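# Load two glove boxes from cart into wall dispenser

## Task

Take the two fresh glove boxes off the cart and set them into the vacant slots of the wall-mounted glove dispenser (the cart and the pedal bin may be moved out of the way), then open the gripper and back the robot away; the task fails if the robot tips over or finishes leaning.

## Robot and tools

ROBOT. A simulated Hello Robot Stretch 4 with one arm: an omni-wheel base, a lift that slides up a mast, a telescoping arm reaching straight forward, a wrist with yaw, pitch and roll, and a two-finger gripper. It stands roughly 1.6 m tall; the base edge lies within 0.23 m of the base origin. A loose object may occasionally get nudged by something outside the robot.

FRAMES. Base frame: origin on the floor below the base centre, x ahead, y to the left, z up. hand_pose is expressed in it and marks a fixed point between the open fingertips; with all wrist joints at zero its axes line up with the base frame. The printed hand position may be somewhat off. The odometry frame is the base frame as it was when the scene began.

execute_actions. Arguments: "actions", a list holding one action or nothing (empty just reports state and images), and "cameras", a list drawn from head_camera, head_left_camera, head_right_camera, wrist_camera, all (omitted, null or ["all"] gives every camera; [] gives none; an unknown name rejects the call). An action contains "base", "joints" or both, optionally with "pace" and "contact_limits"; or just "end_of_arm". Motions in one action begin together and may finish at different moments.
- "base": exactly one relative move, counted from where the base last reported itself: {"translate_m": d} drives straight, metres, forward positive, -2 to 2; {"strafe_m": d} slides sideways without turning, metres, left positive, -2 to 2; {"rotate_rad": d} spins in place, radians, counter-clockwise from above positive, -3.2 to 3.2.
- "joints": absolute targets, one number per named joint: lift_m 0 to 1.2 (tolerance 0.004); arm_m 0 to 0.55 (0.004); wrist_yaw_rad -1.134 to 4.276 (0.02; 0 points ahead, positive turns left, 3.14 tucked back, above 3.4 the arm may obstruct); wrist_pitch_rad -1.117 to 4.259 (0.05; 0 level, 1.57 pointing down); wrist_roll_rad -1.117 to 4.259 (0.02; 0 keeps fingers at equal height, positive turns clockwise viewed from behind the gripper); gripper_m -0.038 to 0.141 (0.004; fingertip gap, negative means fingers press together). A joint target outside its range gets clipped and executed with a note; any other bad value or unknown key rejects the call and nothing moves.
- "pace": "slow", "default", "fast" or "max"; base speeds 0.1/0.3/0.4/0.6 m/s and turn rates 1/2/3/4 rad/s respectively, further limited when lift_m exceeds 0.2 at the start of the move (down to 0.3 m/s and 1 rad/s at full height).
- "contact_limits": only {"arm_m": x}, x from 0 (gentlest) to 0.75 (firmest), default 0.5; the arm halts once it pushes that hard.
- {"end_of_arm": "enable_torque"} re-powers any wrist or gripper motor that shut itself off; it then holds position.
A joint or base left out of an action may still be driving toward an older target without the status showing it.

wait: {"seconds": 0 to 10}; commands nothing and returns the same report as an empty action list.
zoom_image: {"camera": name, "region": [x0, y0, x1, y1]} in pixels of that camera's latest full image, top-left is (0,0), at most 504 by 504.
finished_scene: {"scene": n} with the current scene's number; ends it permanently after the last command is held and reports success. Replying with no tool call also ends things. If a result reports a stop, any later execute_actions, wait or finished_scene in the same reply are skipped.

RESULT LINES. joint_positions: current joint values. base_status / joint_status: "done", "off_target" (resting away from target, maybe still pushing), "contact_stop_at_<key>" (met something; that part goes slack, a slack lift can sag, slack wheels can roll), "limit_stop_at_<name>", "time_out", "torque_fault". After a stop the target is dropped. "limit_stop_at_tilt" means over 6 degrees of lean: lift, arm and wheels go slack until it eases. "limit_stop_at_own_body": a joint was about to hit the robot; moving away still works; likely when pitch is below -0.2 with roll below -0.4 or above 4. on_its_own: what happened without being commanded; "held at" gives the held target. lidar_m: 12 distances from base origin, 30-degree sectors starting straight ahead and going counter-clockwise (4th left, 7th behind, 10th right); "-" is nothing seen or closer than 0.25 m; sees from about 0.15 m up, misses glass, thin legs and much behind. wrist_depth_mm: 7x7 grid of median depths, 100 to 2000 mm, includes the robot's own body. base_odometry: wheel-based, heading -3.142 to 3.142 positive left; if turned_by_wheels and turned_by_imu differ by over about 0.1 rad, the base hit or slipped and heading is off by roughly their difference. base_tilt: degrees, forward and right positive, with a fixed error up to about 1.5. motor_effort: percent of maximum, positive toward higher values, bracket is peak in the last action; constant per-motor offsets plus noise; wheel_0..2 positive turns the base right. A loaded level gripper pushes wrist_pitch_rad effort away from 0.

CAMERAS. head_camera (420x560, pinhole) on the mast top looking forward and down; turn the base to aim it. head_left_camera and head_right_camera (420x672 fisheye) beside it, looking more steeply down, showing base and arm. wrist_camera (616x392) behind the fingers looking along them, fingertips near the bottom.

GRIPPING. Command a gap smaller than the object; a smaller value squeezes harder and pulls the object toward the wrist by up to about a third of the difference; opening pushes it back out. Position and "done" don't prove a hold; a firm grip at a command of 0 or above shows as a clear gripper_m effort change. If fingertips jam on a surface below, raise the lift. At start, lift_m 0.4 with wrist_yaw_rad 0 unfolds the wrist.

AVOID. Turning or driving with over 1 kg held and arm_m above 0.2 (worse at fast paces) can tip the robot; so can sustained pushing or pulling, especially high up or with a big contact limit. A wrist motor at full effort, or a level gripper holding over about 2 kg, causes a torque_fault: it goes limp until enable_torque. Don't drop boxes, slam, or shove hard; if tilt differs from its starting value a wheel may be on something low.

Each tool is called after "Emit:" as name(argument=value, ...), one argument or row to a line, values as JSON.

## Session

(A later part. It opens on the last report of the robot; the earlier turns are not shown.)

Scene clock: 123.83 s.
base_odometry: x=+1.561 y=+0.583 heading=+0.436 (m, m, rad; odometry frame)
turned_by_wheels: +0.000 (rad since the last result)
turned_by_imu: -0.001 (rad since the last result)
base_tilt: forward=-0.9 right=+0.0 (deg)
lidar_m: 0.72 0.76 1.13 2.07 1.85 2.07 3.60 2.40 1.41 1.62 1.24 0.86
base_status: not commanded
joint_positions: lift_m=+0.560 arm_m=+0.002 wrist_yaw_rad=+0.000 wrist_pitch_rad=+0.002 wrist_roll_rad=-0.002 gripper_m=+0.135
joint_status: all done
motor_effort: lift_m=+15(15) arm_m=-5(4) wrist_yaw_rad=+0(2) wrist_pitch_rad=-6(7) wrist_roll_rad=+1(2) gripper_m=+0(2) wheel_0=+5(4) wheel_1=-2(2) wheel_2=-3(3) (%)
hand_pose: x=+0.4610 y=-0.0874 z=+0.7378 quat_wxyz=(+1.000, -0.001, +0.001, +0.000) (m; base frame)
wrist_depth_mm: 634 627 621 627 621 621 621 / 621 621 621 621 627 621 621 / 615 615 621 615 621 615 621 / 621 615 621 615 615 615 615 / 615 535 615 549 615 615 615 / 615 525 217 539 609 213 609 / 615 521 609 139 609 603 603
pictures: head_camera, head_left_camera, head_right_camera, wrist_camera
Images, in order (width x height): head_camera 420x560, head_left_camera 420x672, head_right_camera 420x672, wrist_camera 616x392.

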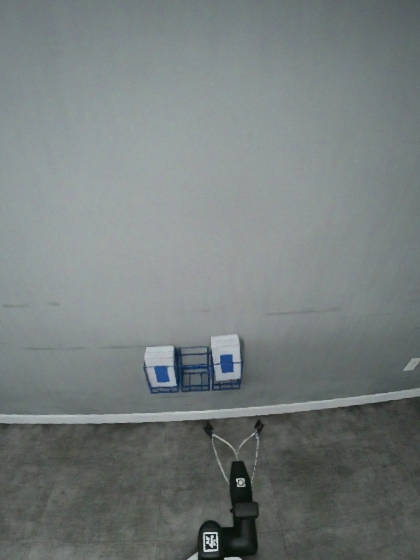

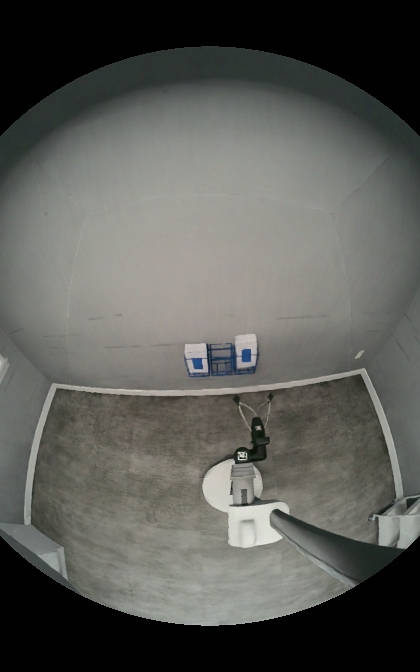

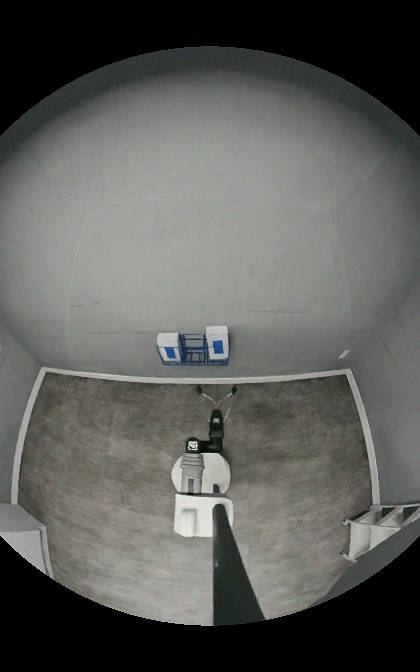

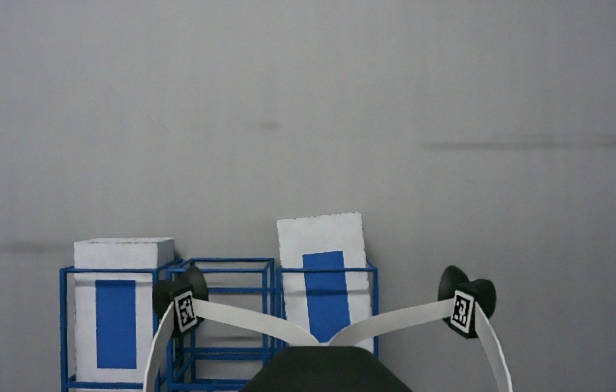

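Emit:
execute_actions(
  actions=[
    {"joints":{"lift_m":0.67,"gripper_m":0.0}},
  ],
  cameras=[],
)

Emit:
execute_actions(
  actions=[
    {"joints":{"arm_m":0.35}},
  ],
  cameras=[],
)

Emit:
execute_actions(
  actions=[
    {"joints":{"lift_m":0.615},"pace":"slow"},
  ],
  cameras=["head_camera","wrist_camera"],
)

Scene clock: 129.60 s.
base_odometry: x=+1.561 y=+0.583 heading=+0.436 (m, m, rad; odometry frame)
turned_by_wheels: +0.000 (rad since the last result)
turned_by_imu: -0.002 (rad since the last result)
base_tilt: forward=-0.9 right=+0.0 (deg)
lidar_m: 0.71 0.75 1.14 2.08 1.81 2.04 3.65 2.41 1.41 1.62 1.22 0.87
base_status: not commanded
joint_positions: lift_m=+0.670 arm_m=+0.002 wrist_yaw_rad=+0.000 wrist_pitch_rad=+0.002 wrist_roll_rad=-0.002 gripper_m=+0.000
joint_status: all done
motor_effort: lift_m=+22(21) arm_m=-5(5) wrist_yaw_rad=+0(0) wrist_pitch_rad=-9(7) wrist_roll_rad=+0(0) gripper_m=-7(6) wheel_0=+5(4) wheel_1=-2(2) wheel_2=-3(3) (%)
hand_pose: x=+0.4610 y=-0.0874 z=+0.8473 quat_wxyz=(+1.000, -0.001, +0.001, +0.000) (m; base frame)
wrist_depth_mm: 627 627 627 621 621 621 621 / 627 627 627 621 621 627 621 / 621 615 621 621 615 621 615 / 615 615 615 621 615 615 621 / 615 615 615 621 621 615 615 / 609 574 615 201 189 609 609 / 609 521 609 144 609 603 609
pictures: none
No camera images: the call's "cameras" was empty. Leave "cameras" out to get every camera's image.

Scene clock: 131.77 s.
base_odometry: x=+1.561 y=+0.583 heading=+0.436 (m, m, rad; odometry frame)
turned_by_wheels: +0.000 (rad since the last result)
turned_by_imu: -0.001 (rad since the last result)
base_tilt: forward=-0.9 right=+0.0 (deg)
lidar_m: 0.72 0.77 1.14 2.07 1.82 2.05 3.65 2.40 1.42 1.61 1.22 0.87
base_status: not commanded
joint_positions: lift_m=+0.670 arm_m=+0.349 wrist_yaw_rad=+0.000 wrist_pitch_rad=+0.002 wrist_roll_rad=-0.002 gripper_m=+0.000
joint_status: all done
motor_effort: lift_m=+22(22) arm_m=+5(5) wrist_yaw_rad=+0(0) wrist_pitch_rad=-6(7) wrist_roll_rad=+1(2) gripper_m=-5(6) wheel_0=+5(4) wheel_1=-2(2) wheel_2=-3(3) (%)
hand_pose: x=+0.8085 y=-0.0874 z=+0.8473 quat_wxyz=(+1.000, -0.001, +0.001, +0.000) (m; base frame)
wrist_depth_mm: 266 266 267 266 265 266 265 / 266 265 265 266 264 265 265 / 265 266 265 265 264 265 264 / 264 264 263 264 264 263 262 / 263 263 262 264 262 262 263 / 263 263 262 202 190 262 260 / 260 262 260 144 260 259 260
pictures: none
No camera images: the call's "cameras" was empty. Leave "cameras" out to get every camera's image.

Scene clock: 133.10 s.
base_odometry: x=+1.561 y=+0.583 heading=+0.436 (m, m, rad; odometry frame)
turned_by_wheels: +0.000 (rad since the last result)
turned_by_imu: -0.001 (rad since the last result)
base_tilt: forward=-0.8 right=+0.0 (deg)
lidar_m: 0.71 0.73 1.15 2.05 1.85 2.05 3.60 2.41 1.42 1.61 1.20 0.86
base_status: not commanded
joint_positions: lift_m=+0.615 arm_m=+0.349 wrist_yaw_rad=+0.000 wrist_pitch_rad=+0.001 wrist_roll_rad=-0.002 gripper_m=+0.000
joint_status: all done
motor_effort: lift_m=+14(17) arm_m=+5(5) wrist_yaw_rad=-1(0) wrist_pitch_rad=-7(8) wrist_roll_rad=+2(1) gripper_m=-7(7) wheel_0=+4(4) wheel_1=-2(2) wheel_2=-3(3) (%)
hand_pose: x=+0.8085 y=-0.0874 z=+0.7932 quat_wxyz=(+1.000, -0.001, +0.001, +0.000) (m; base frame)
wrist_depth_mm: 267 266 266 265 266 266 266 / 266 266 265 266 265 265 264 / 265 265 265 263 264 264 264 / 263 264 264 264 264 264 263 / 264 263 263 263 262 262 263 / 262 262 260 201 189 260 262 / 262 260 193 144 191 260 260
pictures: head_camera, wrist_camera
Images, in order (width x height): head_camera 420x560, wrist_camera 616x392.

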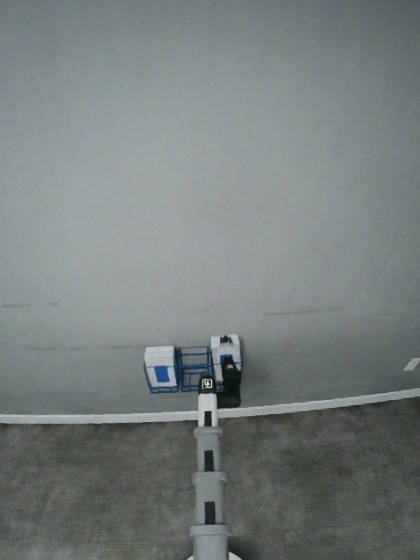

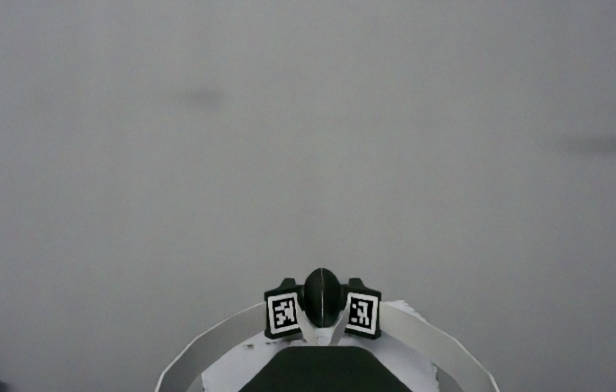

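Emit:
execute_actions(
  actions=[
    {"joints":{"lift_m":0.59},"pace":"slow"},
  ],
  cameras=[],
)

Emit:
execute_actions(
  actions=[
    {"joints":{"lift_m":0.572},"pace":"slow"},
  ],
  cameras=["head_camera","wrist_camera"],
)

Scene clock: 135.97 s.
base_odometry: x=+1.561 y=+0.583 heading=+0.436 (m, m, rad; odometry frame)
turned_by_wheels: +0.000 (rad since the last result)
turned_by_imu: -0.001 (rad since the last result)
base_tilt: forward=-0.9 right=+0.0 (deg)
lidar_m: 0.71 0.74 1.15 2.05 1.82 2.06 3.62 2.42 1.40 1.62 1.23 0.86
base_status: not commanded
joint_positions: lift_m=+0.591 arm_m=+0.349 wrist_yaw_rad=+0.001 wrist_pitch_rad=-0.018 wrist_roll_rad=-0.002 gripper_m=+0.000
joint_status: all done
on_its_own: wrist_pitch_rad is at rest, and its effort (+51) is outside its rest range (-23 to +23)
motor_effort: lift_m=+7(14) arm_m=+5(5) wrist_yaw_rad=-2(2) wrist_pitch_rad=+51(50) wrist_roll_rad=+1(0) gripper_m=-5(8) wheel_0=+5(4) wheel_1=-2(2) wheel_2=-3(3) (%)
hand_pose: x=+0.8085 y=-0.0872 z=+0.7743 quat_wxyz=(+1.000, -0.001, -0.009, +0.000) (m; base frame)
wrist_depth_mm: 273 273 272 272 272 272 271 / 272 270 270 270 268 270 270 / 267 268 267 267 266 266 266 / 266 265 265 265 265 265 264 / 264 263 263 263 262 262 262 / 260 260 262 195 190 258 259 / 258 259 191 146 190 256 257
pictures: none
No camera images: the call's "cameras" was empty. Leave "cameras" out to get every camera's image.

Scene clock: 137.17 s.
torque_fault: wrist_pitch_rad switched itself off since the last result.
base_odometry: x=+1.561 y=+0.583 heading=+0.436 (m, m, rad; odometry frame)
turned_by_wheels: +0.000 (rad since the last result)
turned_by_imu: +0.000 (rad since the last result)
base_tilt: forward=-0.8 right=+0.0 (deg)
lidar_m: 0.70 0.75 1.15 2.09 1.81 2.06 3.60 2.42 1.42 1.63 1.22 0.86
base_status: not commanded
joint_positions: lift_m=+0.572 arm_m=+0.349 wrist_yaw_rad=+0.001 wrist_pitch_rad=-0.148 wrist_roll_rad=-0.002 gripper_m=+0.000
joint_status: all done
on_its_own: wrist_pitch_rad is off since a torque_fault, until you send "end_of_arm": "enable_torque" (your +0.000 is given up)
motor_effort: lift_m=+13(17) arm_m=+5(5) wrist_yaw_rad=-2(5) wrist_pitch_rad=+0(97) wrist_roll_rad=+1(1) gripper_m=-6(7) wheel_0=+4(4) wheel_1=-1(2) wheel_2=-1(3) (%)
hand_pose: x=+0.8055 y=-0.0872 z=+0.7931 quat_wxyz=(+0.997, -0.001, -0.074, +0.000) (m; base frame)
wrist_depth_mm: 301 301 300 300 298 298 298 / 293 293 291 293 293 291 290 / 285 285 283 283 283 282 282 / 277 277 276 276 276 276 274 / 270 270 270 268 267 268 267 / 263 263 260 196 190 260 260 / 256 255 189 145 188 254 254
pictures: head_camera, wrist_camera
Images, in order (width x height): head_camera 420x560, wrist_camera 616x392.

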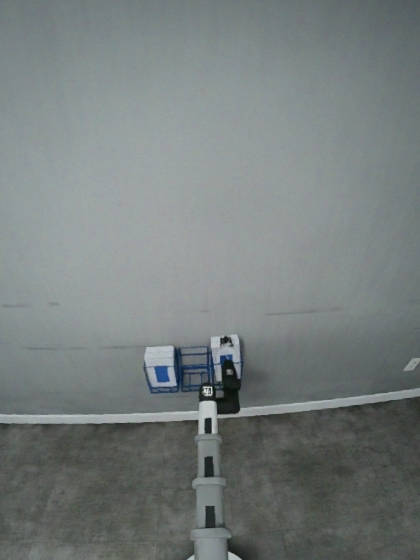

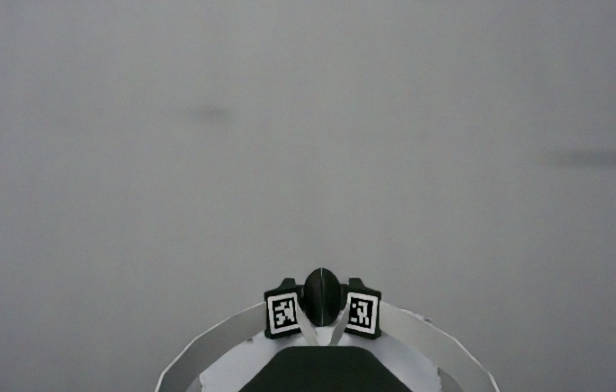

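Emit:
execute_actions(
  actions=[
    {"joints":{"lift_m":0.64},"pace":"slow"},
  ],
  cameras=[],
)

Emit:
execute_actions(
  actions=[
    {"end_of_arm":"enable_torque"},
  ],
  cameras=[],
)

Emit:
execute_actions(
  actions=[
    {"joints":{"arm_m":0.1,"wrist_pitch_rad":0.3,"gripper_m":0.141}},
  ],
  cameras=["wrist_camera"],
)

Scene clock: 143.00 s.
base_odometry: x=+1.561 y=+0.583 heading=+0.436 (m, m, rad; odometry frame)
turned_by_wheels: +0.000 (rad since the last result)
turned_by_imu: -0.002 (rad since the last result)
base_tilt: forward=-0.8 right=+0.0 (deg)
lidar_m: 0.71 0.78 1.14 2.06 1.81 2.07 3.60 2.39 1.41 1.62 1.22 0.87
base_status: not commanded
joint_positions: lift_m=+0.640 arm_m=+0.349 wrist_yaw_rad=+0.001 wrist_pitch_rad=+0.092 wrist_roll_rad=-0.002 gripper_m=+0.000
joint_status: all done
on_its_own: wrist_pitch_rad is off since a torque_fault, until you send "end_of_arm": "enable_torque" (your +0.000 is given up)
motor_effort: lift_m=+22(23) arm_m=+5(5) wrist_yaw_rad=-2(2) wrist_pitch_rad=+0(2) wrist_roll_rad=+2(1) gripper_m=-2(9) wheel_0=+4(4) wheel_1=-1(1) wheel_2=-1(0) (%)
hand_pose: x=+0.8074 y=-0.0873 z=+0.7915 quat_wxyz=(+0.999, -0.001, +0.046, +0.000) (m; base frame)
wrist_depth_mm: 252 253 251 251 250 251 251 / 254 254 253 254 253 253 253 / 256 257 257 257 256 256 255 / 259 258 258 259 259 259 258 / 262 262 263 262 262 260 262 / 266 266 264 201 190 264 264 / 270 267 196 144 195 266 266
pictures: none
No camera images: the call's "cameras" was empty. Leave "cameras" out to get every camera's image.

Scene clock: 143.30 s.
base_odometry: x=+1.561 y=+0.583 heading=+0.436 (m, m, rad; odometry frame)
turned_by_wheels: +0.000 (rad since the last result)
turned_by_imu: +0.000 (rad since the last result)
base_tilt: forward=-0.9 right=+0.0 (deg)
lidar_m: 0.72 0.75 1.13 2.07 1.84 2.06 3.61 2.40 1.39 1.62 1.23 0.86
base_status: not commanded
joint_positions: lift_m=+0.640 arm_m=+0.349 wrist_yaw_rad=+0.001 wrist_pitch_rad=+0.092 wrist_roll_rad=-0.002 gripper_m=+0.000
joint_status: not commanded
end_of_arm: enable_torque: each motor that was off is on again
on_its_own: wrist_pitch_rad is held at +0.092, not at your +0.000, since a torque_fault
motor_effort: lift_m=+22(22) arm_m=+5(5) wrist_yaw_rad=-2(2) wrist_pitch_rad=+0(2) wrist_roll_rad=+2(2) gripper_m=-8(8) wheel_0=+4(4) wheel_1=-1(1) wheel_2=-1(1) (%)
hand_pose: x=+0.8074 y=-0.0873 z=+0.7915 quat_wxyz=(+0.999, -0.001, +0.046, +0.000) (m; base frame)
wrist_depth_mm: 252 252 251 252 251 251 251 / 254 254 254 254 254 254 254 / 256 257 257 257 256 256 255 / 259 259 259 259 258 259 258 / 263 263 262 262 262 262 262 / 266 266 264 201 190 264 263 / 268 268 196 144 195 265 267
pictures: none
No camera images: the call's "cameras" was empty. Leave "cameras" out to get every camera's image.

Scene clock: 156.23 s.
torque_fault: wrist_pitch_rad switched itself off since the last result.
base_odometry: x=+1.562 y=+0.583 heading=+0.437 (m, m, rad; odometry frame)
turned_by_wheels: +0.000 (rad since the last result)
turned_by_imu: -0.005 (rad since the last result)
base_tilt: forward=-0.9 right=+0.0 (deg)
lidar_m: 0.72 0.76 1.16 2.08 1.84 2.08 3.61 2.41 1.41 1.61 1.22 0.86
base_status: not commanded
joint_positions: lift_m=+0.640 arm_m=+0.101 wrist_yaw_rad=+0.000 wrist_pitch_rad=+1.327 wrist_roll_rad=-0.002 gripper_m=+0.141
joint_status: wrist_pitch_rad torque_fault (moved +1.235 of +0.208); the others done
on_its_own: wrist_pitch_rad is off since a torque_fault, until you send "end_of_arm": "enable_torque" (your +0.300 is given up)
motor_effort: lift_m=+14(22) arm_m=-5(8) wrist_yaw_rad=+0(12) wrist_pitch_rad=+1(97) wrist_roll_rad=+1(2) gripper_m=-2(7) wheel_0=+3(4) wheel_1=-1(1) wheel_2=+2(2) (%)
hand_pose: x=+0.3415 y=-0.0874 z=+0.5386 quat_wxyz=(+0.788, -0.001, +0.616, +0.001) (m; base frame)
wrist_depth_mm: 707 699 715 715 723 732 741 / 854 854 878 866 866 854 854 / 878 866 866 854 842 831 820 / 831 831 820 820 809 798 798 / 809 798 788 788 768 759 759 / 778 750 219 750 750 206 732 / 741 723 723 141 715 707 707
pictures: wrist_camera
Images, in order (width x height): wrist_camera 616x392.

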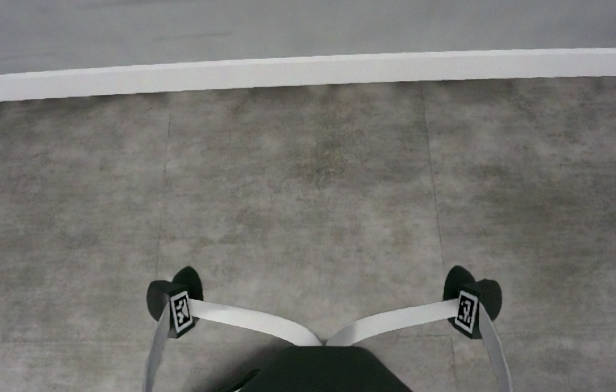

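Oops, pitched while touching.

Emit:
execute_actions(
  actions=[
    {"end_of_arm":"enable_torque"},
  ],
  cameras=[],
)

Emit:
execute_actions(
  actions=[
    {"joints":{"wrist_pitch_rad":0.25,"lift_m":0.75}},
  ],
)

Scene clock: 157.83 s.
base_odometry: x=+1.562 y=+0.583 heading=+0.437 (m, m, rad; odometry frame)
turned_by_wheels: +0.000 (rad since the last result)
turned_by_imu: -0.001 (rad since the last result)
base_tilt: forward=-0.9 right=+0.0 (deg)
lidar_m: 0.71 0.76 1.14 2.08 1.82 2.03 3.61 2.41 1.42 1.61 1.23 0.87
base_status: not commanded
joint_positions: lift_m=+0.640 arm_m=+0.101 wrist_yaw_rad=+0.000 wrist_pitch_rad=+1.347 wrist_roll_rad=-0.002 gripper_m=+0.141
joint_status: not commanded
end_of_arm: enable_torque: each motor that was off is on again
on_its_own: wrist_pitch_rad is held at +1.347, not at your +0.300, since a torque_fault
motor_effort: lift_m=+15(14) arm_m=-5(5) wrist_yaw_rad=+0(0) wrist_pitch_rad=-1(1) wrist_roll_rad=+2(1) gripper_m=-2(5) wheel_0=+3(3) wheel_1=-1(1) wheel_2=+1(2) (%)
hand_pose: x=+0.3357 y=-0.0874 z=+0.5372 quat_wxyz=(+0.781, -0.001, +0.624, +0.001) (m; base frame)
wrist_depth_mm: 715 715 723 741 741 750 759 / 878 878 866 866 866 854 854 / 854 854 842 831 842 831 820 / 831 831 809 809 798 798 788 / 788 788 778 768 778 768 759 / 768 750 219 741 741 206 723 / 741 732 723 142 715 707 707
pictures: none
No camera images: the call's "cameras" was empty. Leave "cameras" out to get every camera's image.

Scene clock: 159.33 s.
base_odometry: x=+1.562 y=+0.583 heading=+0.437 (m, m, rad; odometry frame)
turned_by_wheels: +0.000 (rad since the last result)
turned_by_imu: -0.001 (rad since the last result)
base_tilt: forward=-0.8 right=+0.0 (deg)
lidar_m: 0.71 0.77 1.15 2.08 1.83 2.04 3.61 2.39 1.42 1.60 1.23 0.86
base_status: not commanded
joint_positions: lift_m=+0.750 arm_m=+0.101 wrist_yaw_rad=+0.000 wrist_pitch_rad=+0.252 wrist_roll_rad=-0.002 gripper_m=+0.141
joint_status: all done
motor_effort: lift_m=+22(19) arm_m=-5(5) wrist_yaw_rad=+0(0) wrist_pitch_rad=-8(11) wrist_roll_rad=+1(1) gripper_m=+4(1) wheel_0=+3(3) wheel_1=-1(1) wheel_2=+1(2) (%)
hand_pose: x=+0.5511 y=-0.0874 z=+0.8559 quat_wxyz=(+0.992, -0.001, +0.126, +0.000) (m; base frame)
wrist_depth_mm: 466 469 469 466 466 466 466 / 480 484 480 484 484 480 477 / 500 500 504 500 500 500 500 / 517 517 517 517 517 521 521 / 539 535 530 530 530 539 535 / 496 466 220 436 442 206 559 / 488 480 580 141 569 574 580
pictures: head_camera, head_left_camera, head_right_camera, wrist_camera
Images, in order (width x height): head_camera 420x560, head_left_camera 420x672, head_right_camera 420x672, wrist_camera 616x392.

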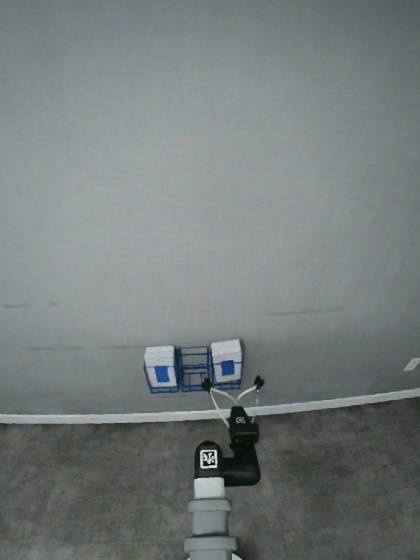

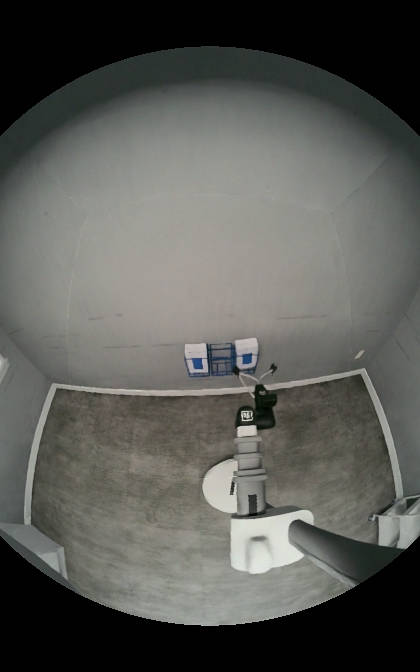

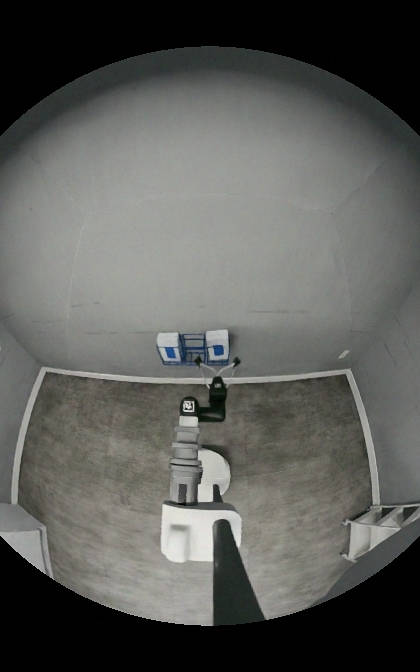

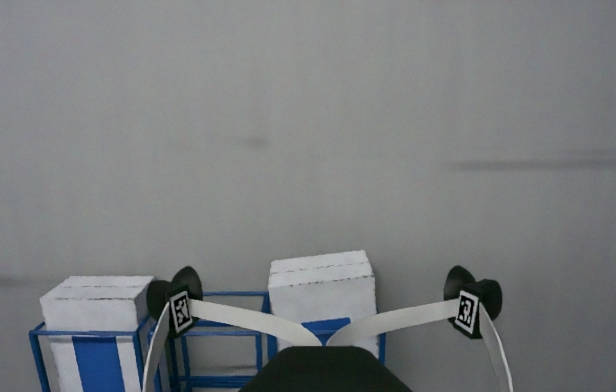

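Emit:
execute_actions(
  actions=[
    {"joints":{"wrist_pitch_rad":0.0,"arm_m":0.0}},
  ],
  cameras=[],
)

Emit:
execute_actions(
  actions=[
    {"joints":{"lift_m":0.5}},
  ],
  cameras=["wrist_camera"],
)

Scene clock: 162.10 s.
base_odometry: x=+1.562 y=+0.583 heading=+0.437 (m, m, rad; odometry frame)
turned_by_wheels: +0.000 (rad since the last result)
turned_by_imu: -0.001 (rad since the last result)
base_tilt: forward=-0.9 right=+0.0 (deg)
lidar_m: 0.69 0.75 1.13 2.05 1.82 2.04 3.61 2.40 1.42 1.63 1.23 0.86
base_status: not commanded
joint_positions: lift_m=+0.750 arm_m=+0.002 wrist_yaw_rad=+0.000 wrist_pitch_rad=+0.002 wrist_roll_rad=-0.002 gripper_m=+0.141
joint_status: all done
motor_effort: lift_m=+22(22) arm_m=-5(6) wrist_yaw_rad=+0(1) wrist_pitch_rad=-8(12) wrist_roll_rad=+1(0) gripper_m=-4(2) wheel_0=+3(3) wheel_1=-1(1) wheel_2=+2(1) (%)
hand_pose: x=+0.4610 y=-0.0874 z=+0.9272 quat_wxyz=(+1.000, -0.001, +0.001, +0.000) (m; base frame)
wrist_depth_mm: 627 621 621 621 621 627 615 / 621 621 627 621 621 615 621 / 621 621 621 621 621 615 615 / 615 615 609 615 609 609 615 / 615 621 615 609 615 615 615 / 615 609 219 609 609 205 609 / 615 549 609 141 603 609 603
pictures: none
No camera images: the call's "cameras" was empty. Leave "cameras" out to get every camera's image.

Scene clock: 164.20 s.
base_odometry: x=+1.562 y=+0.583 heading=+0.437 (m, m, rad; odometry frame)
turned_by_wheels: +0.000 (rad since the last result)
turned_by_imu: -0.001 (rad since the last result)
base_tilt: forward=-0.8 right=+0.0 (deg)
lidar_m: 0.71 0.74 1.14 2.08 1.80 2.08 3.61 2.40 1.41 1.61 1.22 0.85
base_status: not commanded
joint_positions: lift_m=+0.500 arm_m=+0.002 wrist_yaw_rad=+0.000 wrist_pitch_rad=+0.002 wrist_roll_rad=-0.002 gripper_m=+0.141
joint_status: all done
motor_effort: lift_m=+15(24) arm_m=-5(5) wrist_yaw_rad=+0(0) wrist_pitch_rad=-8(9) wrist_roll_rad=+0(1) gripper_m=-1(0) wheel_0=+3(3) wheel_1=-1(1) wheel_2=+2(1) (%)
hand_pose: x=+0.4610 y=-0.0874 z=+0.6778 quat_wxyz=(+1.000, -0.001, +0.001, +0.000) (m; base frame)
wrist_depth_mm: 627 627 621 621 615 621 621 / 621 627 621 621 621 615 615 / 621 621 615 621 615 621 615 / 615 615 615 512 615 621 609 / 615 530 615 517 609 615 615 / 615 525 219 521 525 205 609 / 603 508 603 141 609 609 609
pictures: wrist_camera
Images, in order (width x height): wrist_camera 616x392.

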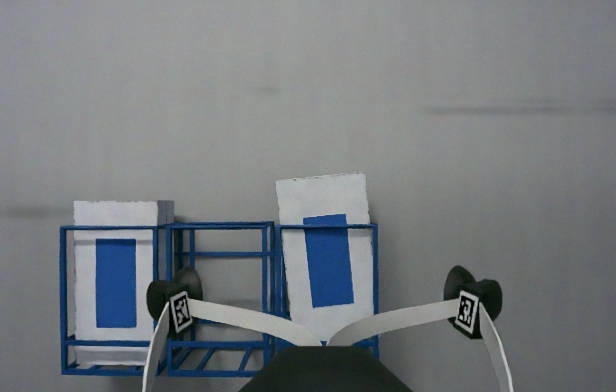

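Emit:
execute_actions(
  actions=[
    {"joints":{"lift_m":0.565}},
  ],
  cameras=[],
)

Emit:
execute_actions(
  actions=[
    {"joints":{"arm_m":0.35}},
  ],
  cameras=[],
)

Emit:
execute_actions(
  actions=[
    {"joints":{"gripper_m":0.06}},
  ],
  cameras=["wrist_camera"],
)

Emit:
execute_actions(
  actions=[
    {"joints":{"lift_m":0.545},"pace":"slow"},
  ],
  cameras=["head_camera","wrist_camera"],
)

Scene clock: 169.03 s.
base_odometry: x=+1.562 y=+0.583 heading=+0.437 (m, m, rad; odometry frame)
turned_by_wheels: +0.000 (rad since the last result)
turned_by_imu: -0.002 (rad since the last result)
base_tilt: forward=-0.9 right=+0.0 (deg)
lidar_m: 0.70 0.75 1.15 2.06 1.83 2.07 3.64 2.38 1.42 1.63 1.21 0.88
base_status: not commanded
joint_positions: lift_m=+0.565 arm_m=+0.002 wrist_yaw_rad=+0.000 wrist_pitch_rad=+0.002 wrist_roll_rad=-0.002 gripper_m=+0.141
joint_status: all done
motor_effort: lift_m=+22(23) arm_m=-5(5) wrist_yaw_rad=-1(0) wrist_pitch_rad=-8(7) wrist_roll_rad=+1(0) gripper_m=+6(1) wheel_0=+4(3) wheel_1=-1(1) wheel_2=+2(1) (%)
hand_pose: x=+0.4610 y=-0.0874 z=+0.7423 quat_wxyz=(+1.000, -0.001, +0.001, +0.000) (m; base frame)
wrist_depth_mm: 627 627 615 621 627 627 621 / 621 627 615 621 621 615 621 / 621 627 621 621 615 609 621 / 615 615 615 615 615 615 609 / 615 521 615 508 609 615 615 / 609 525 220 517 521 206 603 / 615 525 603 141 609 609 609
pictures: none
No camera images: the call's "cameras" was empty. Leave "cameras" out to get every camera's image.

Scene clock: 171.20 s.
base_odometry: x=+1.562 y=+0.583 heading=+0.437 (m, m, rad; odometry frame)
turned_by_wheels: +0.000 (rad since the last result)
turned_by_imu: -0.001 (rad since the last result)
base_tilt: forward=-0.9 right=+0.0 (deg)
lidar_m: 0.71 0.74 1.15 2.08 1.84 2.08 3.61 2.41 1.41 1.62 1.23 0.88
base_status: not commanded
joint_positions: lift_m=+0.565 arm_m=+0.349 wrist_yaw_rad=+0.000 wrist_pitch_rad=+0.002 wrist_roll_rad=-0.002 gripper_m=+0.141
joint_status: all done
motor_effort: lift_m=+22(22) arm_m=+5(7) wrist_yaw_rad=+0(1) wrist_pitch_rad=-7(6) wrist_roll_rad=+1(1) gripper_m=+1(3) wheel_0=+4(3) wheel_1=-1(1) wheel_2=+2(2) (%)
hand_pose: x=+0.8085 y=-0.0874 z=+0.7423 quat_wxyz=(+1.000, -0.001, +0.001, +0.000) (m; base frame)
wrist_depth_mm: 267 266 266 266 266 266 266 / 266 265 265 264 265 264 265 / 265 265 265 264 263 263 265 / 264 264 263 264 263 263 262 / 263 263 263 191 193 262 262 / 262 262 190 189 190 205 260 / 263 262 189 141 188 259 260
pictures: none
No camera images: the call's "cameras" was empty. Leave "cameras" out to get every camera's image.

Scene clock: 173.03 s.
base_odometry: x=+1.562 y=+0.583 heading=+0.437 (m, m, rad; odometry frame)
turned_by_wheels: +0.000 (rad since the last result)
turned_by_imu: -0.001 (rad since the last result)
base_tilt: forward=-0.9 right=+0.0 (deg)
lidar_m: 0.73 0.75 1.17 2.05 1.83 2.07 3.60 2.41 1.40 1.61 1.23 0.87
base_status: not commanded
joint_positions: lift_m=+0.565 arm_m=+0.349 wrist_yaw_rad=+0.000 wrist_pitch_rad=+0.002 wrist_roll_rad=-0.002 gripper_m=+0.061
joint_status: all done
motor_effort: lift_m=+22(22) arm_m=+5(5) wrist_yaw_rad=-1(1) wrist_pitch_rad=-7(6) wrist_roll_rad=+0(1) gripper_m=-29(33) wheel_0=+3(3) wheel_1=-1(1) wheel_2=+1(1) (%)
hand_pose: x=+0.8085 y=-0.0873 z=+0.7423 quat_wxyz=(+1.000, -0.001, +0.001, +0.000) (m; base frame)
wrist_depth_mm: 266 265 265 266 266 265 265 / 265 266 265 265 264 264 264 / 265 265 264 264 263 263 263 / 264 263 263 262 263 263 263 / 263 262 263 182 182 262 262 / 262 262 181 181 181 182 260 / 260 260 180 128 181 260 260
pictures: wrist_camera
Images, in order (width x height): wrist_camera 616x392.

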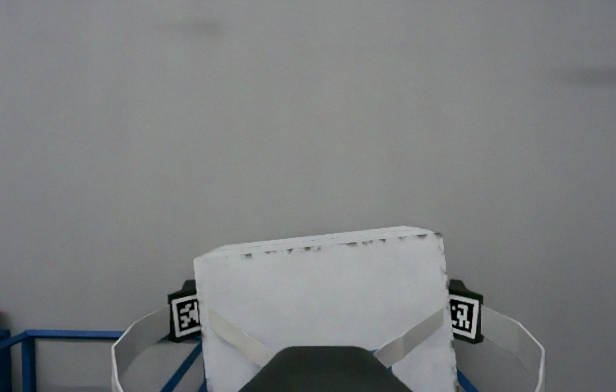

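Scene clock: 173.97 s.
base_odometry: x=+1.562 y=+0.583 heading=+0.437 (m, m, rad; odometry frame)
turned_by_wheels: +0.000 (rad since the last result)
turned_by_imu: +0.000 (rad since the last result)
base_tilt: forward=-0.8 right=+0.0 (deg)
lidar_m: 0.71 0.75 1.15 2.07 1.82 2.06 3.61 2.42 1.40 1.62 1.22 0.85
base_status: not commanded
joint_positions: lift_m=+0.546 arm_m=+0.349 wrist_yaw_rad=+0.001 wrist_pitch_rad=-0.015 wrist_roll_rad=-0.003 gripper_m=+0.061
joint_status: all done
on_its_own: wrist_pitch_rad is at rest, and its effort (+40) is outside its rest range (-23 to +23)
motor_effort: lift_m=+9(21) arm_m=+5(5) wrist_yaw_rad=-4(4) wrist_pitch_rad=+40(41) wrist_roll_rad=+2(1) gripper_m=-27(27) wheel_0=+3(3) wheel_1=-1(1) wheel_2=+1(2) (%)
hand_pose: x=+0.8086 y=-0.0871 z=+0.7282 quat_wxyz=(+1.000, -0.001, -0.007, +0.001) (m; base frame)
wrist_depth_mm: 273 271 272 271 270 271 270 / 268 270 268 270 268 267 267 / 268 268 266 266 266 265 265 / 265 265 266 264 264 264 263 / 263 264 238 182 183 262 262 / 260 262 180 181 181 182 258 / 259 258 178 127 179 256 256
pictures: head_camera, wrist_camera
Images, in order (width x height): head_camera 420x560, wrist_camera 616x392.

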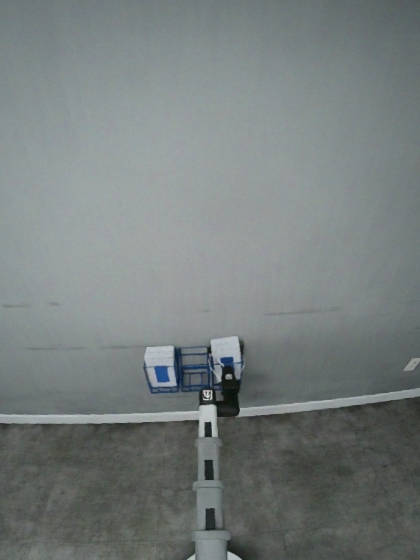

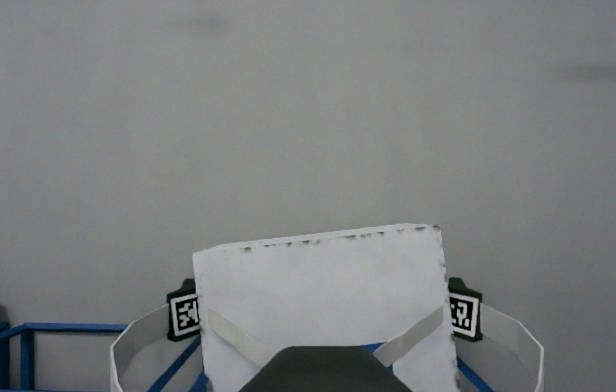

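Emit:
execute_actions(
  actions=[
    {"joints":{"lift_m":0.58},"pace":"slow"},
  ],
  cameras=[],
)

Emit:
execute_actions(
  actions=[
    {"joints":{"wrist_roll_rad":0.1},"base":{"strafe_m":-0.006},"pace":"slow"},
  ],
  cameras=["wrist_camera"],
)

Emit:
execute_actions(
  actions=[
    {"joints":{"lift_m":0.555},"pace":"slow"},
  ],
  cameras=["head_camera","wrist_camera"],
)

Scene clock: 177.77 s.
base_odometry: x=+1.562 y=+0.583 heading=+0.437 (m, m, rad; odometry frame)
turned_by_wheels: +0.000 (rad since the last result)
turned_by_imu: -0.002 (rad since the last result)
base_tilt: forward=-0.9 right=+0.0 (deg)
lidar_m: 0.72 0.74 1.13 2.08 1.81 2.07 3.63 2.40 1.41 1.61 1.22 0.86
base_status: not commanded
joint_positions: lift_m=+0.580 arm_m=+0.349 wrist_yaw_rad=+0.000 wrist_pitch_rad=+0.007 wrist_roll_rad=-0.002 gripper_m=+0.061
joint_status: all done
motor_effort: lift_m=+24(29) arm_m=+5(5) wrist_yaw_rad=-1(3) wrist_pitch_rad=-23(41) wrist_roll_rad=+1(3) gripper_m=-33(32) wheel_0=+3(3) wheel_1=-1(1) wheel_2=+1(2) (%)
hand_pose: x=+0.8085 y=-0.0874 z=+0.7557 quat_wxyz=(+1.000, -0.001, +0.004, +0.000) (m; base frame)
wrist_depth_mm: 265 265 264 264 264 263 263 / 265 264 264 264 264 263 262 / 264 264 263 263 264 263 263 / 264 264 263 262 263 263 262 / 264 262 263 182 182 262 262 / 263 263 181 181 180 182 262 / 262 262 178 128 178 260 260
pictures: none
No camera images: the call's "cameras" was empty. Leave "cameras" out to get every camera's image.

Scene clock: 178.50 s.
base_odometry: x=+1.564 y=+0.578 heading=+0.437 (m, m, rad; odometry frame)
turned_by_wheels: +0.000 (rad since the last result)
turned_by_imu: +0.000 (rad since the last result)
base_tilt: forward=-0.8 right=+0.0 (deg)
lidar_m: 0.70 0.76 1.13 2.09 1.85 2.07 3.62 2.38 1.38 1.61 1.22 0.86
base_status: done
joint_positions: lift_m=+0.580 arm_m=+0.349 wrist_yaw_rad=+0.000 wrist_pitch_rad=+0.007 wrist_roll_rad=+0.100 gripper_m=+0.061
joint_status: all done
motor_effort: lift_m=+24(24) arm_m=+5(5) wrist_yaw_rad=-1(1) wrist_pitch_rad=-21(23) wrist_roll_rad=+1(4) gripper_m=-34(30) wheel_0=+4(8) wheel_1=-5(4) wheel_2=+0(2) (%)
hand_pose: x=+0.8085 y=-0.0874 z=+0.7557 quat_wxyz=(+0.999, +0.050, +0.004, +0.000) (m; base frame)
wrist_depth_mm: 265 265 265 265 265 264 265 / 265 265 264 264 264 265 264 / 264 264 264 264 264 264 264 / 263 263 264 263 263 263 263 / 263 263 263 182 182 263 263 / 263 262 181 181 181 181 262 / 262 260 179 128 179 262 260
pictures: wrist_camera
Images, in order (width x height): wrist_camera 616x392.

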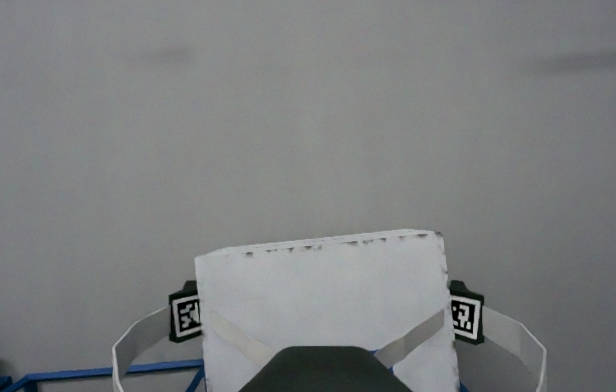

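Scene clock: 179.50 s.
base_odometry: x=+1.564 y=+0.578 heading=+0.437 (m, m, rad; odometry frame)
turned_by_wheels: +0.000 (rad since the last result)
turned_by_imu: +0.000 (rad since the last result)
base_tilt: forward=-0.9 right=+0.0 (deg)
lidar_m: 0.71 0.75 1.14 2.08 1.84 2.07 3.64 2.39 1.40 1.59 1.22 0.86
base_status: not commanded
joint_positions: lift_m=+0.555 arm_m=+0.349 wrist_yaw_rad=+0.000 wrist_pitch_rad=+0.007 wrist_roll_rad=+0.100 gripper_m=+0.061
joint_status: all done
motor_effort: lift_m=+16(27) arm_m=+5(5) wrist_yaw_rad=-1(1) wrist_pitch_rad=-23(22) wrist_roll_rad=+2(2) gripper_m=-29(31) wheel_0=+4(4) wheel_1=-5(5) wheel_2=+0(0) (%)
hand_pose: x=+0.8085 y=-0.0874 z=+0.7314 quat_wxyz=(+0.999, +0.050, +0.004, +0.000) (m; base frame)
wrist_depth_mm: 265 265 265 265 265 264 266 / 265 265 265 265 265 264 264 / 265 264 263 265 263 263 263 / 264 263 264 264 264 263 263 / 264 264 263 182 183 263 262 / 262 262 180 181 181 181 262 / 260 260 179 128 157 179 260
pictures: head_camera, wrist_camera
Images, in order (width x height): head_camera 420x560, wrist_camera 616x392.

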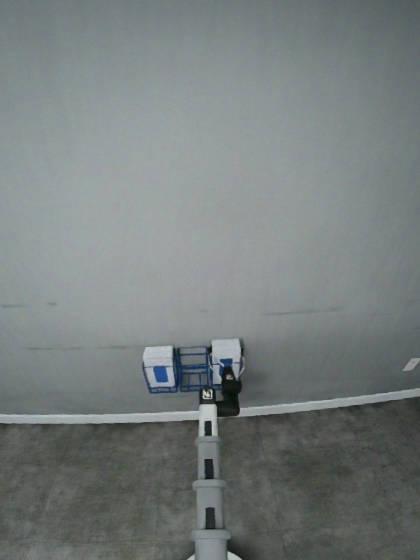

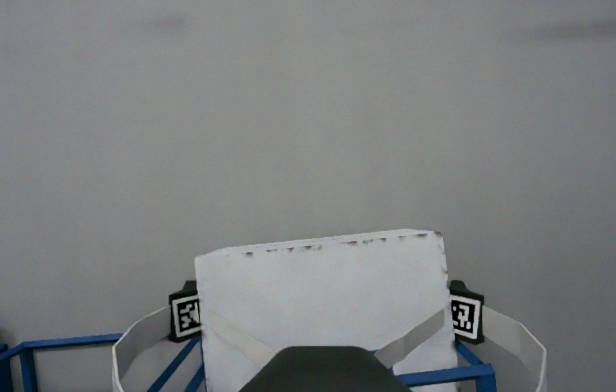

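Free and upright now. Lower more and release.

Emit:
execute_actions(
  actions=[
    {"joints":{"lift_m":0.535},"pace":"slow"},
  ],
  cameras=[],
)

Emit:
execute_actions(
  actions=[
    {"joints":{"gripper_m":0.13}},
  ],
  cameras=[],
)

Emit:
execute_actions(
  actions=[
    {"joints":{"arm_m":0.0}},
  ],
  cameras=["wrist_camera"],
)

Scene clock: 182.93 s.
base_odometry: x=+1.564 y=+0.578 heading=+0.437 (m, m, rad; odometry frame)
turned_by_wheels: +0.000 (rad since the last result)
turned_by_imu: -0.001 (rad since the last result)
base_tilt: forward=-0.9 right=-0.1 (deg)
lidar_m: 0.71 0.77 1.14 2.08 1.84 2.07 3.62 2.37 1.40 1.59 1.23 0.85
base_status: not commanded
joint_positions: lift_m=+0.536 arm_m=+0.349 wrist_yaw_rad=+0.000 wrist_pitch_rad=-0.013 wrist_roll_rad=+0.096 gripper_m=+0.061
joint_status: all done
on_its_own: wrist_pitch_rad is at rest, and its effort (+39) is outside its rest range (-23 to +23)
motor_effort: lift_m=+8(18) arm_m=+5(5) wrist_yaw_rad=-1(0) wrist_pitch_rad=+39(37) wrist_roll_rad=+13(12) gripper_m=-31(26) wheel_0=+4(4) wheel_1=-4(5) wheel_2=+0(0) (%)
hand_pose: x=+0.8085 y=-0.0874 z=+0.7179 quat_wxyz=(+0.999, +0.048, -0.007, +0.000) (m; base frame)
wrist_depth_mm: 273 273 272 272 272 270 270 / 271 270 268 268 270 268 267 / 267 268 267 267 266 267 266 / 266 265 266 265 264 265 264 / 265 264 263 183 183 262 263 / 262 260 181 180 181 181 259 / 260 258 178 127 156 179 257
pictures: none
No camera images: the call's "cameras" was empty. Leave "cameras" out to get every camera's image.

Scene clock: 184.57 s.
base_odometry: x=+1.564 y=+0.578 heading=+0.437 (m, m, rad; odometry frame)
turned_by_wheels: +0.000 (rad since the last result)
turned_by_imu: -0.001 (rad since the last result)
base_tilt: forward=-0.9 right=-0.1 (deg)
lidar_m: 0.71 0.75 1.16 2.07 1.82 2.08 3.60 2.41 1.42 1.60 1.24 0.87
base_status: not commanded
joint_positions: lift_m=+0.536 arm_m=+0.349 wrist_yaw_rad=-0.002 wrist_pitch_rad=-0.014 wrist_roll_rad=+0.095 gripper_m=+0.130
joint_status: all done
on_its_own: wrist_pitch_rad is at rest, and its effort (+39) is outside its rest range (-23 to +23); wrist_roll_rad is at rest, and its effort (+14) is outside its rest range (-13 to +13)
motor_effort: lift_m=+8(8) arm_m=+5(5) wrist_yaw_rad=+4(5) wrist_pitch_rad=+39(41) wrist_roll_rad=+14(13) gripper_m=-1(27) wheel_0=+4(4) wheel_1=-3(5) wheel_2=+0(0) (%)
hand_pose: x=+0.8083 y=-0.0879 z=+0.7181 quat_wxyz=(+0.999, +0.048, -0.007, +0.000) (m; base frame)
wrist_depth_mm: 272 272 272 272 271 272 271 / 271 270 270 270 270 270 267 / 270 268 267 268 267 267 266 / 266 267 264 265 265 265 264 / 264 265 263 193 193 263 263 / 262 263 190 190 191 259 260 / 259 259 189 135 188 257 259
pictures: none
No camera images: the call's "cameras" was empty. Leave "cameras" out to get every camera's image.

Scene clock: 186.73 s.
base_odometry: x=+1.564 y=+0.578 heading=+0.436 (m, m, rad; odometry frame)
turned_by_wheels: +0.000 (rad since the last result)
turned_by_imu: -0.001 (rad since the last result)
base_tilt: forward=-0.9 right=+0.0 (deg)
lidar_m: 0.70 0.77 1.15 2.07 1.83 2.07 3.62 2.40 1.42 1.61 1.24 0.87
base_status: not commanded
joint_positions: lift_m=+0.535 arm_m=+0.002 wrist_yaw_rad=+0.000 wrist_pitch_rad=+0.002 wrist_roll_rad=+0.100 gripper_m=+0.130
joint_status: all done
motor_effort: lift_m=+17(17) arm_m=-5(14) wrist_yaw_rad=+0(43) wrist_pitch_rad=-6(39) wrist_roll_rad=+2(13) gripper_m=-1(0) wheel_0=+0(4) wheel_1=-2(2) wheel_2=-1(6) (%)
hand_pose: x=+0.4610 y=-0.0874 z=+0.7127 quat_wxyz=(+0.999, +0.050, +0.001, +0.000) (m; base frame)
wrist_depth_mm: 621 627 621 627 627 627 615 / 627 621 615 615 621 621 627 / 621 621 615 627 621 609 615 / 621 621 615 615 621 615 609 / 615 544 615 530 609 615 609 / 609 521 204 530 603 211 609 / 609 525 609 136 609 609 615
pictures: wrist_camera
Images, in order (width x height): wrist_camera 616x392.

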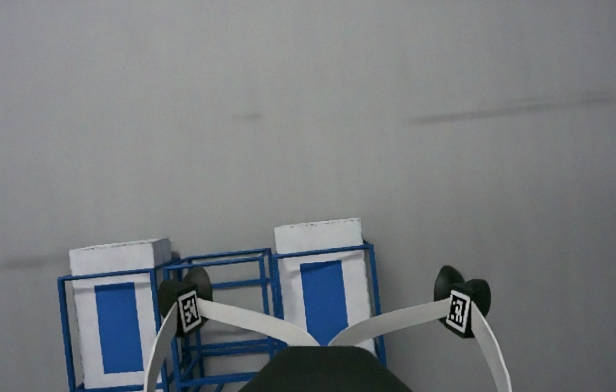

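Emit:
execute_actions(
  actions=[
    {"base":{"translate_m":-0.8},"joints":{"lift_m":0.95,"wrist_roll_rad":0,"gripper_m":0.141}},
  ],
  cameras=[],
)

Emit:
execute_actions(
  actions=[
    {"base":{"rotate_rad":-1.52}},
  ],
  cameras=[],
)

Emit:
execute_actions(
  actions=[
    {"base":{"translate_m":0.5},"joints":{"lift_m":0.7}},
  ],
)

Scene clock: 193.97 s.
base_odometry: x=+0.839 y=+0.240 heading=+0.436 (m, m, rad; odometry frame)
turned_by_wheels: +0.000 (rad since the last result)
turned_by_imu: -0.001 (rad since the last result)
base_tilt: forward=-0.9 right=-0.1 (deg)
lidar_m: 1.50 1.68 2.18 1.50 1.52 2.01 2.66 2.40 1.74 1.23 1.68 1.69
base_status: done
joint_positions: lift_m=+0.950 arm_m=+0.002 wrist_yaw_rad=+0.000 wrist_pitch_rad=+0.002 wrist_roll_rad=+0.000 gripper_m=+0.141
joint_status: all done
motor_effort: lift_m=+21(24) arm_m=-5(5) wrist_yaw_rad=+0(1) wrist_pitch_rad=-6(6) wrist_roll_rad=-1(1) gripper_m=-2(1) wheel_0=-2(9) wheel_1=-2(9) wheel_2=+2(11) (%)
hand_pose: x=+0.4610 y=-0.0874 z=+1.1273 quat_wxyz=(+1.000, +0.000, +0.001, +0.000) (m; base frame)
wrist_depth_mm: 1464 1464 1430 1464 1464 1464 1464 / 1397 1464 1464 1464 1464 1430 1464 / 1464 1430 1464 1430 1430 1430 1464 / 1430 1464 1464 1397 1397 1430 1464 / 1464 1430 1430 1397 1430 1430 1430 / 1464 1430 219 1397 1430 206 1430 / 1430 1430 1430 141 1430 1397 1430
pictures: none
No camera images: the call's "cameras" was empty. Leave "cameras" out to get every camera's image.

Scene clock: 196.10 s.
base_odometry: x=+0.839 y=+0.240 heading=-1.083 (m, m, rad; odometry frame)
turned_by_wheels: -1.519 (rad since the last result)
turned_by_imu: -1.500 (rad since the last result)
base_tilt: forward=-0.9 right=+0.0 (deg)
lidar_m: 1.21 1.74 1.68 1.50 1.69 2.13 1.50 1.57 2.18 2.66 2.28 1.27
base_status: done
joint_positions: lift_m=+0.950 arm_m=+0.002 wrist_yaw_rad=+0.000 wrist_pitch_rad=+0.002 wrist_roll_rad=+0.000 gripper_m=+0.141
joint_status: not commanded
motor_effort: lift_m=+20(21) arm_m=-5(5) wrist_yaw_rad=+0(0) wrist_pitch_rad=-7(8) wrist_roll_rad=-2(1) gripper_m=+1(2) wheel_0=+3(3) wheel_1=+3(9) wheel_2=+3(9) (%)
hand_pose: x=+0.4610 y=-0.0874 z=+1.1274 quat_wxyz=(+1.000, +0.000, +0.001, +0.000) (m; base frame)
wrist_depth_mm: 1576 1537 1499 1464 1464 1430 1430 / 1576 1537 1499 1499 1430 1397 1397 / 1537 1537 1499 1464 1464 1430 1397 / 1499 1499 1464 1464 1430 1430 1366 / 1537 1499 1464 1464 1464 1397 1366 / 1499 1537 219 1464 1118 206 1397 / 1499 1499 1499 141 1060 1397 1366
pictures: none
No camera images: the call's "cameras" was empty. Leave "cameras" out to get every camera's image.

Scene clock: 199.27 s.
base_odometry: x=+1.073 y=-0.201 heading=-1.083 (m, m, rad; odometry frame)
turned_by_wheels: +0.000 (rad since the last result)
turned_by_imu: -0.002 (rad since the last result)
base_tilt: forward=-0.9 right=+0.0 (deg)
lidar_m: 0.70 1.19 1.65 1.55 1.57 2.37 2.01 2.10 2.75 2.69 1.58 0.75
base_status: done
joint_positions: lift_m=+0.700 arm_m=+0.002 wrist_yaw_rad=+0.000 wrist_pitch_rad=+0.002 wrist_roll_rad=+0.000 gripper_m=+0.141
joint_status: all done
motor_effort: lift_m=+15(21) arm_m=-5(5) wrist_yaw_rad=-1(1) wrist_pitch_rad=-8(6) wrist_roll_rad=+0(1) gripper_m=-1(2) wheel_0=+2(5) wheel_1=+2(8) wheel_2=-1(12) (%)
hand_pose: x=+0.4610 y=-0.0874 z=+0.8779 quat_wxyz=(+1.000, +0.000, +0.001, +0.000) (m; base frame)
wrist_depth_mm: 1008 976 976 931 931 931 904 / 991 960 946 960 931 917 904 / 991 976 960 931 931 917 904 / 976 976 960 931 931 917 891 / 991 960 946 931 580 904 904 / 991 960 219 842 549 205 904 / 991 960 946 141 500 492 878
pictures: head_camera, head_left_camera, head_right_camera, wrist_camera
Images, in order (width x height): head_camera 420x560, head_left_camera 420x672, head_right_camera 420x672, wrist_camera 616x392.

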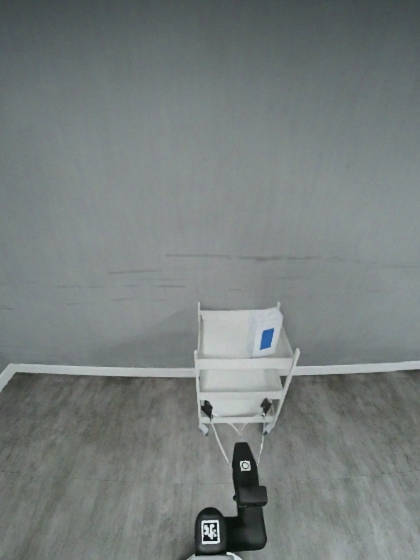

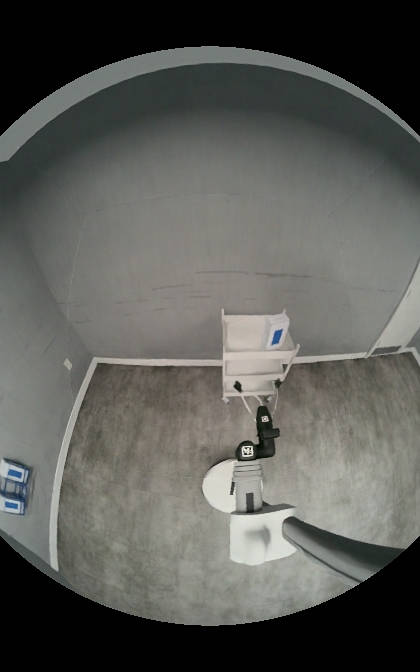

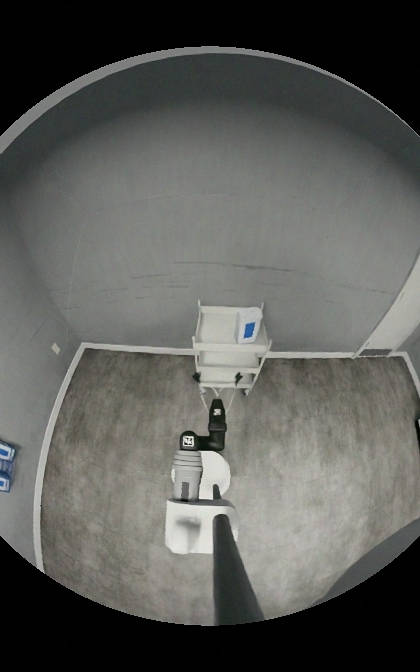

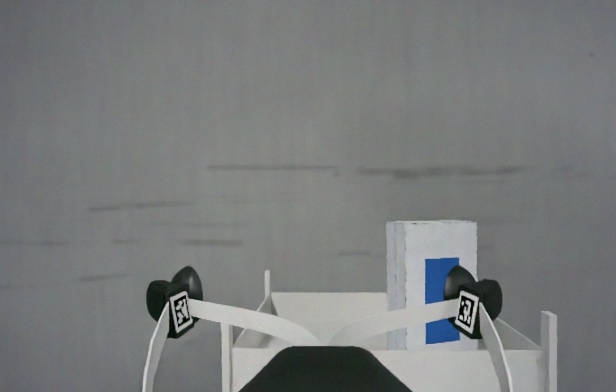

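Emit:
execute_actions(
  actions=[
    {"base":{"strafe_m":-0.17},"joints":{"arm_m":0.15,"lift_m":0.68}},
  ],
  cameras=["head_camera","wrist_camera"],
)

Scene clock: 203.17 s.
base_odometry: x=+0.923 y=-0.281 heading=-1.083 (m, m, rad; odometry frame)
turned_by_wheels: +0.000 (rad since the last result)
turned_by_imu: -0.001 (rad since the last result)
base_tilt: forward=-0.8 right=+0.0 (deg)
lidar_m: 0.72 0.75 1.69 1.70 1.77 2.61 1.99 2.10 2.59 2.50 1.59 0.73
base_status: done
joint_positions: lift_m=+0.680 arm_m=+0.149 wrist_yaw_rad=+0.000 wrist_pitch_rad=+0.002 wrist_roll_rad=+0.000 gripper_m=+0.141
joint_status: all done
motor_effort: lift_m=+15(14) arm_m=+5(4) wrist_yaw_rad=+0(0) wrist_pitch_rad=-9(8) wrist_roll_rad=-1(1) gripper_m=-2(1) wheel_0=+2(9) wheel_1=-2(10) wheel_2=+0(0) (%)
hand_pose: x=+0.6085 y=-0.0874 z=+0.8579 quat_wxyz=(+1.000, +0.000, +0.001, +0.000) (m; base frame)
wrist_depth_mm: 820 820 820 788 788 768 750 / 831 809 809 788 768 768 750 / 820 798 798 788 778 759 759 / 820 809 788 788 778 759 750 / 820 809 788 415 768 759 750 / 809 788 219 413 430 205 750 / 615 512 569 141 496 750 741
pictures: head_camera, wrist_camera
Images, in order (width x height): head_camera 420x560, wrist_camera 616x392.

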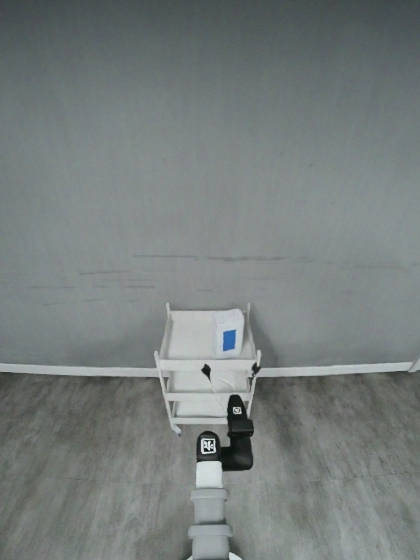

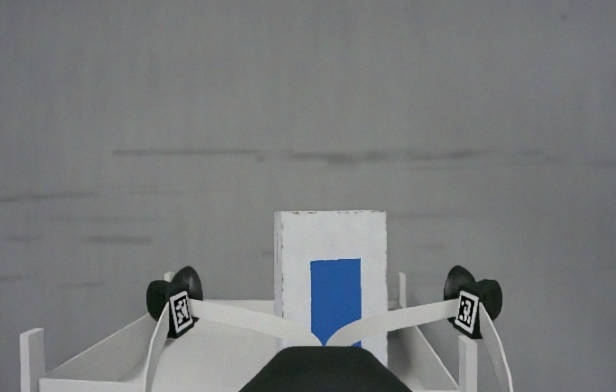

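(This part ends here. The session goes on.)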